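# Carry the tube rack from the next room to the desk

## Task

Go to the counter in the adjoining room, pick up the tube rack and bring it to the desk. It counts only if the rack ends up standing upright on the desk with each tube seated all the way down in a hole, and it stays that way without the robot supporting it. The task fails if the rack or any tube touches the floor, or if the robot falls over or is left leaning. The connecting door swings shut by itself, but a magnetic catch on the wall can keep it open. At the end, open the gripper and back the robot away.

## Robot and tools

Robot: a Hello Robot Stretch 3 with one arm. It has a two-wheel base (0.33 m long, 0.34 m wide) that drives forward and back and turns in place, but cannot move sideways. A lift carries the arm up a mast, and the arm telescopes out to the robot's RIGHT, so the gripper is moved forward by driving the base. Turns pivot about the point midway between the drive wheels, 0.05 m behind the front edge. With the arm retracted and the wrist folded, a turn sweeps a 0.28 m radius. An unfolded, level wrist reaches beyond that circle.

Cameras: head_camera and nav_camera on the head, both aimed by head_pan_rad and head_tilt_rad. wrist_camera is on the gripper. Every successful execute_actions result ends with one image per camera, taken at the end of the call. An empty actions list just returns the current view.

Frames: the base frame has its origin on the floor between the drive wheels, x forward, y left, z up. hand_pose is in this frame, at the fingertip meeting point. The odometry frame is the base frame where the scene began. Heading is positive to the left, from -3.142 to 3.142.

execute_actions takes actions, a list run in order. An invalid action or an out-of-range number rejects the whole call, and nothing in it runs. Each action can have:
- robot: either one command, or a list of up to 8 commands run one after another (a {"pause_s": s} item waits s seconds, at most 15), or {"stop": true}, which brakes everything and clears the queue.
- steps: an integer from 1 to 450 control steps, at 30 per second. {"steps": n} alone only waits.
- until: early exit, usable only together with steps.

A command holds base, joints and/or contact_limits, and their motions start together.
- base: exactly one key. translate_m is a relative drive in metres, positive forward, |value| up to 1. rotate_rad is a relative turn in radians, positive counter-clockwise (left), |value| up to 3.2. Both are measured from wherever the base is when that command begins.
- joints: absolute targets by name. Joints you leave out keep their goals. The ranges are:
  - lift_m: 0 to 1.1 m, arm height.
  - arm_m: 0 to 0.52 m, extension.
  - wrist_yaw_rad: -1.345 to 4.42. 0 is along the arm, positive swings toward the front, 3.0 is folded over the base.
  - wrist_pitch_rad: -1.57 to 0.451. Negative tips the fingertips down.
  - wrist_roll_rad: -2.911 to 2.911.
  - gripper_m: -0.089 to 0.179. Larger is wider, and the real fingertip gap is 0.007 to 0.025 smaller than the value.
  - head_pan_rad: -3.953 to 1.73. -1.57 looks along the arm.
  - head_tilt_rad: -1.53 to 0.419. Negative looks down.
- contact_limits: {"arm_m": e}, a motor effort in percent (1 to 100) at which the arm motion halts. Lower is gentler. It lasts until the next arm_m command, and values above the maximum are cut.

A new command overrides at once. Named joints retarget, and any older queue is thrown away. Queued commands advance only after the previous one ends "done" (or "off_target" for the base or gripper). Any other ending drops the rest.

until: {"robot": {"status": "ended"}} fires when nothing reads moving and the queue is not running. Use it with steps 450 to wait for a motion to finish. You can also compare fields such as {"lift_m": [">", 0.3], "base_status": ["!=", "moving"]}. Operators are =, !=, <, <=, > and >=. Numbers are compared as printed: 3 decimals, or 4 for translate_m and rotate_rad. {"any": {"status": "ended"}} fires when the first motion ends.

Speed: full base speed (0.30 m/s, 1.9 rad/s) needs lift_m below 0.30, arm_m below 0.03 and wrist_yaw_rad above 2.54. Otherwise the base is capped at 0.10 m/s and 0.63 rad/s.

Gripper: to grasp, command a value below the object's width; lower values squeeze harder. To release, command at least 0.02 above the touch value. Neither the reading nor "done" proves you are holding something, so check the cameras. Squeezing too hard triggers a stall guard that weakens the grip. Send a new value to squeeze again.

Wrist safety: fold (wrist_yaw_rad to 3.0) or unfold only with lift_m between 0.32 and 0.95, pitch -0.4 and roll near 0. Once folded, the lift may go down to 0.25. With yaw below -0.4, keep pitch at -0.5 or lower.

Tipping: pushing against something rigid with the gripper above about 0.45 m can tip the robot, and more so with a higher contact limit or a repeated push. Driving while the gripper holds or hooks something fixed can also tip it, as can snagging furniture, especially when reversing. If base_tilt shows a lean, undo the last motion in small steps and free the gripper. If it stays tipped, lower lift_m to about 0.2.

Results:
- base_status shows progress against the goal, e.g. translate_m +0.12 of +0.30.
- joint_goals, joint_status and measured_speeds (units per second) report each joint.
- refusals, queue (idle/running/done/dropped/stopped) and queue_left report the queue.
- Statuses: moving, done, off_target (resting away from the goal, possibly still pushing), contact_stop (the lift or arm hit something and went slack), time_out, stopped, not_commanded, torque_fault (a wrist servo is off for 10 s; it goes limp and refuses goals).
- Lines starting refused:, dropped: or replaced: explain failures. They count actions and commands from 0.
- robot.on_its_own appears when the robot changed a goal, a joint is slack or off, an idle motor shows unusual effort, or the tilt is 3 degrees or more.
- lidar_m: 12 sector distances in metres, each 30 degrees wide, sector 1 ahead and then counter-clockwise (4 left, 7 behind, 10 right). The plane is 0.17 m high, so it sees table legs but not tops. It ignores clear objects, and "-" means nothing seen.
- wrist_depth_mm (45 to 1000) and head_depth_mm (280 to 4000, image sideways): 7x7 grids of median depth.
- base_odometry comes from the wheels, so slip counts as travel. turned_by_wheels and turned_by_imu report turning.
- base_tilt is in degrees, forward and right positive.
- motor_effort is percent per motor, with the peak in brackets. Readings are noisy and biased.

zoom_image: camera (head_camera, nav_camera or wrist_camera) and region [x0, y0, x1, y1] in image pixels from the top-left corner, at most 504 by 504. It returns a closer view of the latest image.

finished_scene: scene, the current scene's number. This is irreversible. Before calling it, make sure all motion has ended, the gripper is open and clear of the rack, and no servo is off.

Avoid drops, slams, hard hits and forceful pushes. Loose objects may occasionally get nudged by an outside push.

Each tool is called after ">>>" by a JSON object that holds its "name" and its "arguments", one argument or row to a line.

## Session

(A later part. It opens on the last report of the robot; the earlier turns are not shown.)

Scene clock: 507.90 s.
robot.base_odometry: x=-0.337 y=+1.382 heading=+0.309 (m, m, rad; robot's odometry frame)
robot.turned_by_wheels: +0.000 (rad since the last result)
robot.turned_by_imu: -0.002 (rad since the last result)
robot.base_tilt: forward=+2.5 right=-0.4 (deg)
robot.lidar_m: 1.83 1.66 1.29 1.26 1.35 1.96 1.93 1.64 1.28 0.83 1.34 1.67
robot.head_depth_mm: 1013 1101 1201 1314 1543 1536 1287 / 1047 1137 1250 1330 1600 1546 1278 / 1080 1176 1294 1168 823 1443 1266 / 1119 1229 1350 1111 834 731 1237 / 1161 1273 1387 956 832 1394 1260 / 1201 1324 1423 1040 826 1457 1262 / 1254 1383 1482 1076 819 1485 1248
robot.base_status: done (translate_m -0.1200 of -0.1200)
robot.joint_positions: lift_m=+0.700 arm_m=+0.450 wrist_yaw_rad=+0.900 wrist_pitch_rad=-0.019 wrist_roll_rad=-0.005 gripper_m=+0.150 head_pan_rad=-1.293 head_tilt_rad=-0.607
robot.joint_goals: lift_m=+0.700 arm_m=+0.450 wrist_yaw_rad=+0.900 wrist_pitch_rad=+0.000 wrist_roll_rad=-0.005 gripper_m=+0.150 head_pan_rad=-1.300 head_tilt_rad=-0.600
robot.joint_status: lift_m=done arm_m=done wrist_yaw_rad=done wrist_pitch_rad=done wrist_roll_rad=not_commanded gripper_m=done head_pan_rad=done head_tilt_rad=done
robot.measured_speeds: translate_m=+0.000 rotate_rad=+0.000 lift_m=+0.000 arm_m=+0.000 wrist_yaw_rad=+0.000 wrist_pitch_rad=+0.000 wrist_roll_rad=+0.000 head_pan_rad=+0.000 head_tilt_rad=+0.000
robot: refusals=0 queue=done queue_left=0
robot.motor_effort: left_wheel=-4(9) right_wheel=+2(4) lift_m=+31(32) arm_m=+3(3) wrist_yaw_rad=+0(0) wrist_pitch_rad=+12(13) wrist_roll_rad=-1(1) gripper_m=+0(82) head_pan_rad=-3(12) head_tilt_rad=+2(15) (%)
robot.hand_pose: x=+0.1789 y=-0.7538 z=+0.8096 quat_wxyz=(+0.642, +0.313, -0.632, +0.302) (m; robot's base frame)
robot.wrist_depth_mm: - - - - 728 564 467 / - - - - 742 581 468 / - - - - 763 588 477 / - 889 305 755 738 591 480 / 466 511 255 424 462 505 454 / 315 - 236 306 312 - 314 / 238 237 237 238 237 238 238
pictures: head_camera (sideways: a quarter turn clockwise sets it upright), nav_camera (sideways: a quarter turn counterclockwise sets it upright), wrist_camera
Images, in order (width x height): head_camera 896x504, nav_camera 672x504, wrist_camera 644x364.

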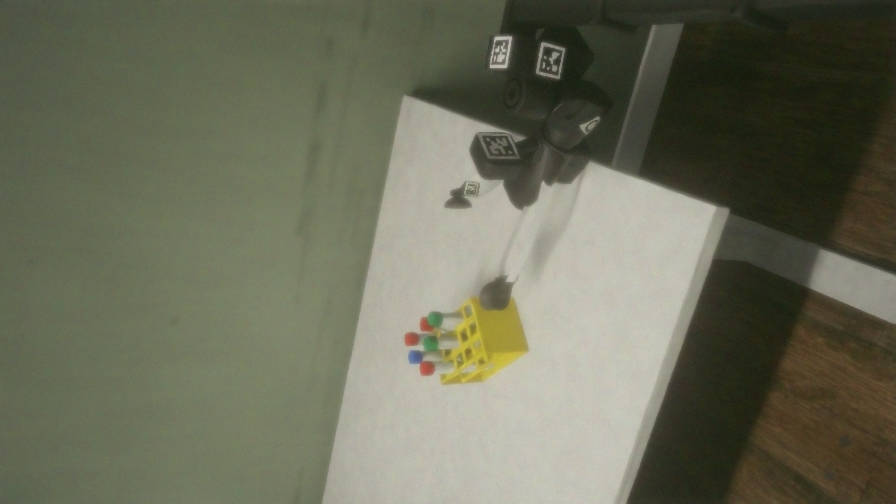

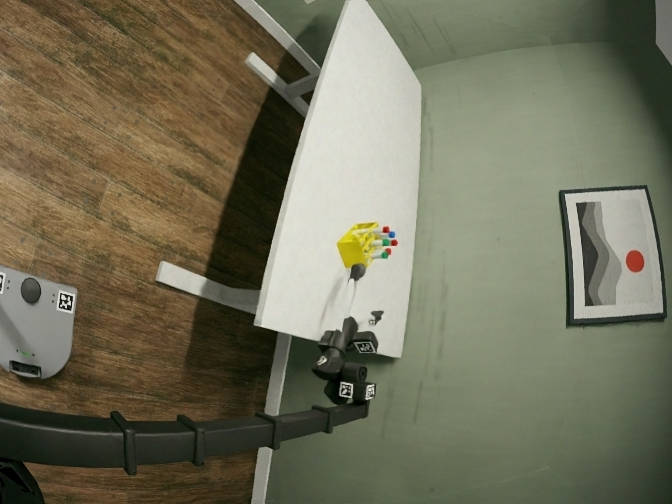

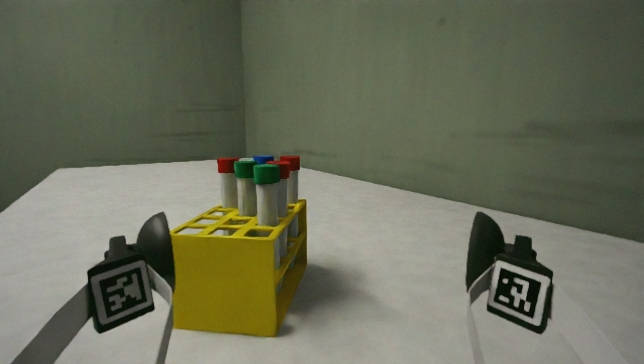

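>>> {"name": "execute_actions", "arguments": {
  "actions": [
    {"robot":{"joints":{"lift_m":0.678}},"steps":100,"until":{"robot":{"status":"ended"}}}
  ]
}}

>>> {"name": "zoom_image", "arguments": {
  "camera": "wrist_camera",
  "region": [160,100,340,320]
}}

Scene clock: 515.17 s.
robot.base_odometry: x=-0.337 y=+1.382 heading=+0.309 (m, m, rad; robot's odometry frame)
robot.turned_by_wheels: +0.000 (rad since the last result)
robot.turned_by_imu: -0.002 (rad since the last result)
robot.base_tilt: forward=+2.5 right=-0.5 (deg)
robot.lidar_m: 1.83 1.65 1.28 1.26 1.35 1.96 1.93 1.64 1.28 0.84 1.34 1.67
robot.head_depth_mm: 1008 1094 1201 1325 - 1546 1289 / 1045 1128 1246 1328 1603 1540 1281 / 1079 1182 1291 1166 808 1453 1275 / 1118 1229 1349 1108 836 733 1239 / 1156 1274 1384 968 828 1400 1262 / 1201 1329 1429 1037 826 1460 1251 / 1244 1388 1472 1078 820 1488 1252
robot.base_status: done (translate_m -0.1200 of -0.1200)
robot.joint_positions: lift_m=+0.678 arm_m=+0.450 wrist_yaw_rad=+0.900 wrist_pitch_rad=-0.019 wrist_roll_rad=-0.005 gripper_m=+0.150 head_pan_rad=-1.293 head_tilt_rad=-0.606
robot.joint_goals: lift_m=+0.678 arm_m=+0.450 wrist_yaw_rad=+0.900 wrist_pitch_rad=+0.000 wrist_roll_rad=-0.005 gripper_m=+0.150 head_pan_rad=-1.300 head_tilt_rad=-0.600
robot.joint_status: lift_m=done arm_m=done wrist_yaw_rad=done wrist_pitch_rad=done wrist_roll_rad=not_commanded gripper_m=done head_pan_rad=done head_tilt_rad=done
robot.measured_speeds: translate_m=+0.000 rotate_rad=+0.000 lift_m=+0.000 arm_m=+0.000 wrist_yaw_rad=+0.000 wrist_pitch_rad=+0.000 wrist_roll_rad=+0.000 head_pan_rad=+0.000 head_tilt_rad=+0.000
robot: refusals=0 queue=done queue_left=0
robot.motor_effort: left_wheel=-4(3) right_wheel=+2(2) lift_m=+22(31) arm_m=+3(3) wrist_yaw_rad=+0(0) wrist_pitch_rad=+12(12) wrist_roll_rad=-1(1) gripper_m=+0(1) head_pan_rad=-3(3) head_tilt_rad=+2(2) (%)
robot.hand_pose: x=+0.1789 y=-0.7538 z=+0.7880 quat_wxyz=(+0.642, +0.313, -0.632, +0.302) (m; robot's base frame)
robot.wrist_depth_mm: - - - - 742 569 468 / - - - - 753 581 473 / - - - - 747 588 480 / 853 760 278 635 717 586 483 / 398 401 229 362 396 438 396 / 290 - 235 269 270 - 271 / 201 204 204 203 204 205 204
pictures: head_camera (sideways: a quarter turn clockwise sets it upright), nav_camera (sideways: a quarter turn counterclockwise sets it upright), wrist_camera
Images, in order (width x height): head_camera 896x504, nav_camera 672x504, wrist_camera 644x364.

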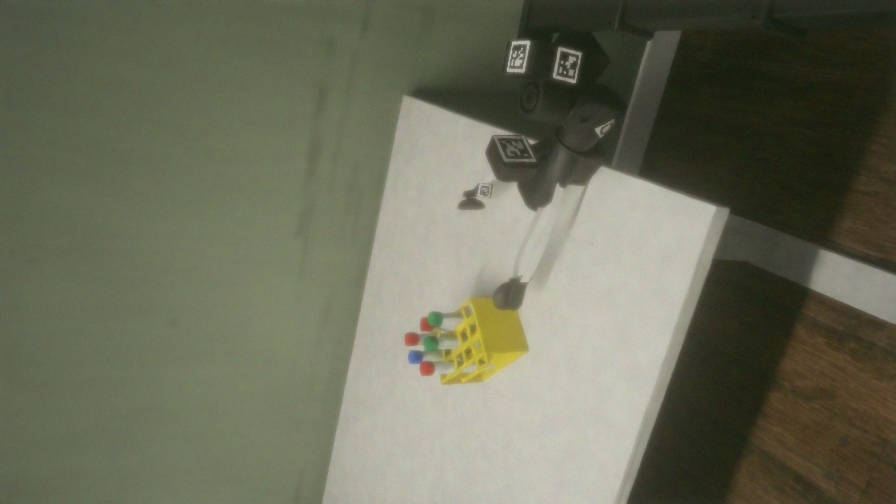

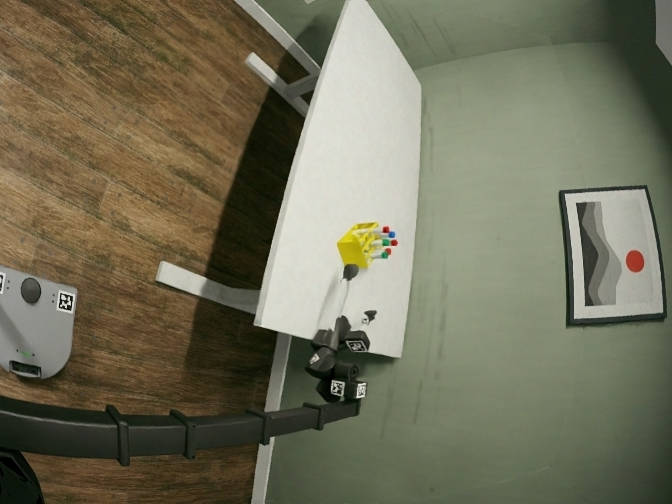

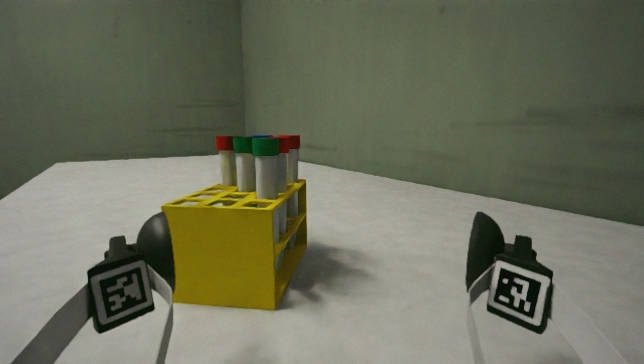

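Region (160, 100, 340, 320) of wrist_camera's 644x364 image, scaled by 2.291; it fills the left 412 columns of this view, and the rest is white.

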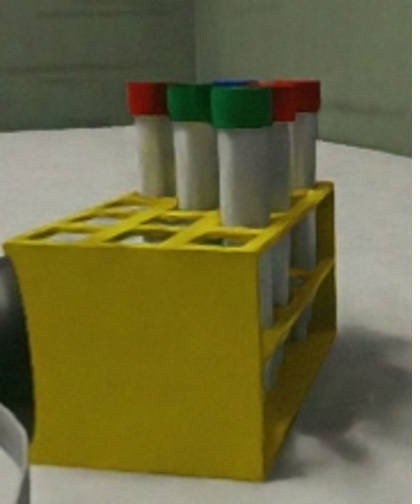

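All level. Raise and retract clear.

>>> {"name": "execute_actions", "arguments": {
  "actions": [
    {"robot":[{"joints":{"lift_m":0.76}},{"joints":{"arm_m":0.0}}],"steps":300,"until":{"robot":{"status":"ended"}}}
  ]
}}

>>> {"name": "zoom_image", "arguments": {
  "camera": "head_camera",
  "region": [350,250,600,430]
}}

Scene clock: 522.77 s.
robot.base_odometry: x=-0.337 y=+1.382 heading=+0.309 (m, m, rad; robot's odometry frame)
robot.turned_by_wheels: +0.000 (rad since the last result)
robot.turned_by_imu: -0.002 (rad since the last result)
robot.base_tilt: forward=+2.5 right=-0.5 (deg)
robot.lidar_m: 1.83 1.65 1.29 1.26 1.35 1.97 1.93 1.64 1.28 0.83 1.34 1.66
robot.head_depth_mm: 1009 1093 1203 1327 1469 1540 1287 / 1047 1134 1243 1329 1548 1541 1275 / 1084 1180 1300 1116 879 1451 1274 / 1119 1225 1345 1101 837 732 1292 / 1160 1268 1390 967 828 1395 1288 / 1198 1326 1426 1036 823 1454 1258 / 1248 1386 1476 1076 817 1490 1265
robot.base_status: done (translate_m -0.1200 of -0.1200)
robot.joint_positions: lift_m=+0.760 arm_m=+0.000 wrist_yaw_rad=+0.900 wrist_pitch_rad=-0.019 wrist_roll_rad=-0.005 gripper_m=+0.150 head_pan_rad=-1.293 head_tilt_rad=-0.606
robot.joint_goals: lift_m=+0.760 arm_m=+0.000 wrist_yaw_rad=+0.900 wrist_pitch_rad=+0.000 wrist_roll_rad=-0.005 gripper_m=+0.150 head_pan_rad=-1.300 head_tilt_rad=-0.600
robot.joint_status: lift_m=done arm_m=done wrist_yaw_rad=done wrist_pitch_rad=done wrist_roll_rad=not_commanded gripper_m=done head_pan_rad=done head_tilt_rad=done
robot.measured_speeds: translate_m=+0.000 rotate_rad=+0.000 lift_m=+0.000 arm_m=+0.000 wrist_yaw_rad=+0.000 wrist_pitch_rad=+0.000 wrist_roll_rad=+0.000 head_pan_rad=+0.000 head_tilt_rad=+0.000
robot: refusals=0 queue=done queue_left=0
robot.motor_effort: left_wheel=-4(4) right_wheel=+2(2) lift_m=+31(31) arm_m=-2(3) wrist_yaw_rad=+0(0) wrist_pitch_rad=+12(12) wrist_roll_rad=-1(1) gripper_m=+0(0) head_pan_rad=-3(3) head_tilt_rad=+2(2) (%)
robot.hand_pose: x=+0.1789 y=-0.3042 z=+0.8695 quat_wxyz=(+0.642, +0.313, -0.632, +0.302) (m; robot's base frame)
robot.wrist_depth_mm: - - - - - - 810 / - - - - - - 815 / - - - - - - 825 / - - - - - 917 819 / - - - 637 644 589 649 / - - - - 435 - 436 / - - - - 375 331 330
pictures: head_camera (sideways: a quarter turn clockwise sets it upright), nav_camera (sideways: a quarter turn counterclockwise sets it upright), wrist_camera
Images, in order (width x height): head_camera 896x504, nav_camera 672x504, wrist_camera 644x364.

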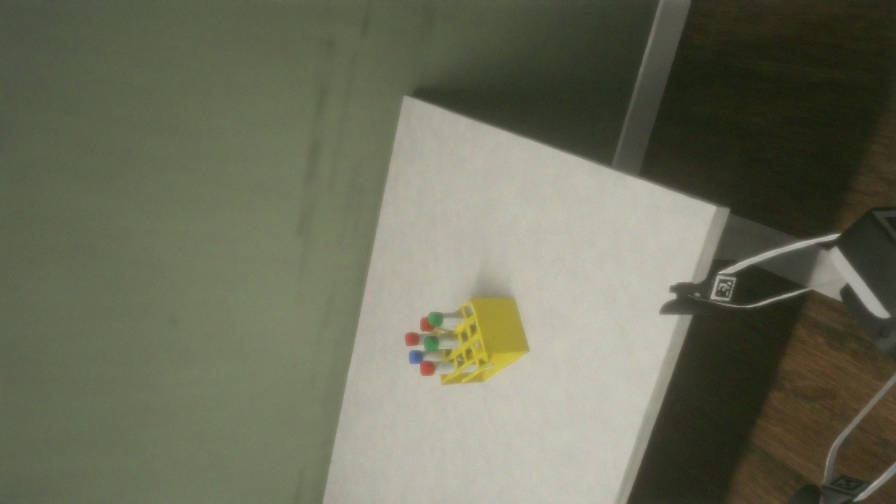

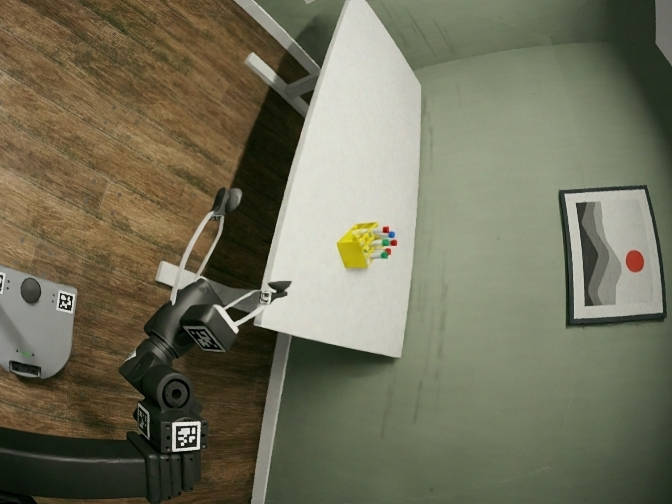

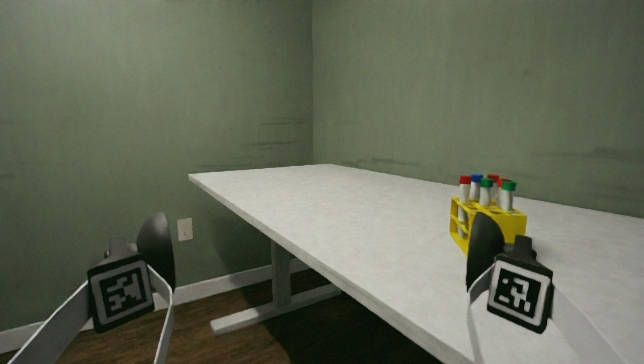

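Region (350, 250, 600, 430) of head_camera's 896x504 image, scaled by 2.016, with more detail than that image has; it fills the top 363 rows of this view, and the rest is white.

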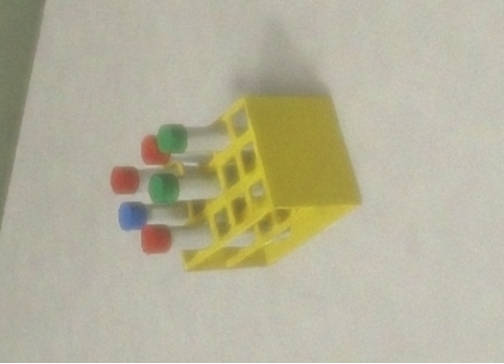

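>>> {"name": "finished_scene", "arguments": {
  "scene": 1
}}

The scene is finished: the task was done.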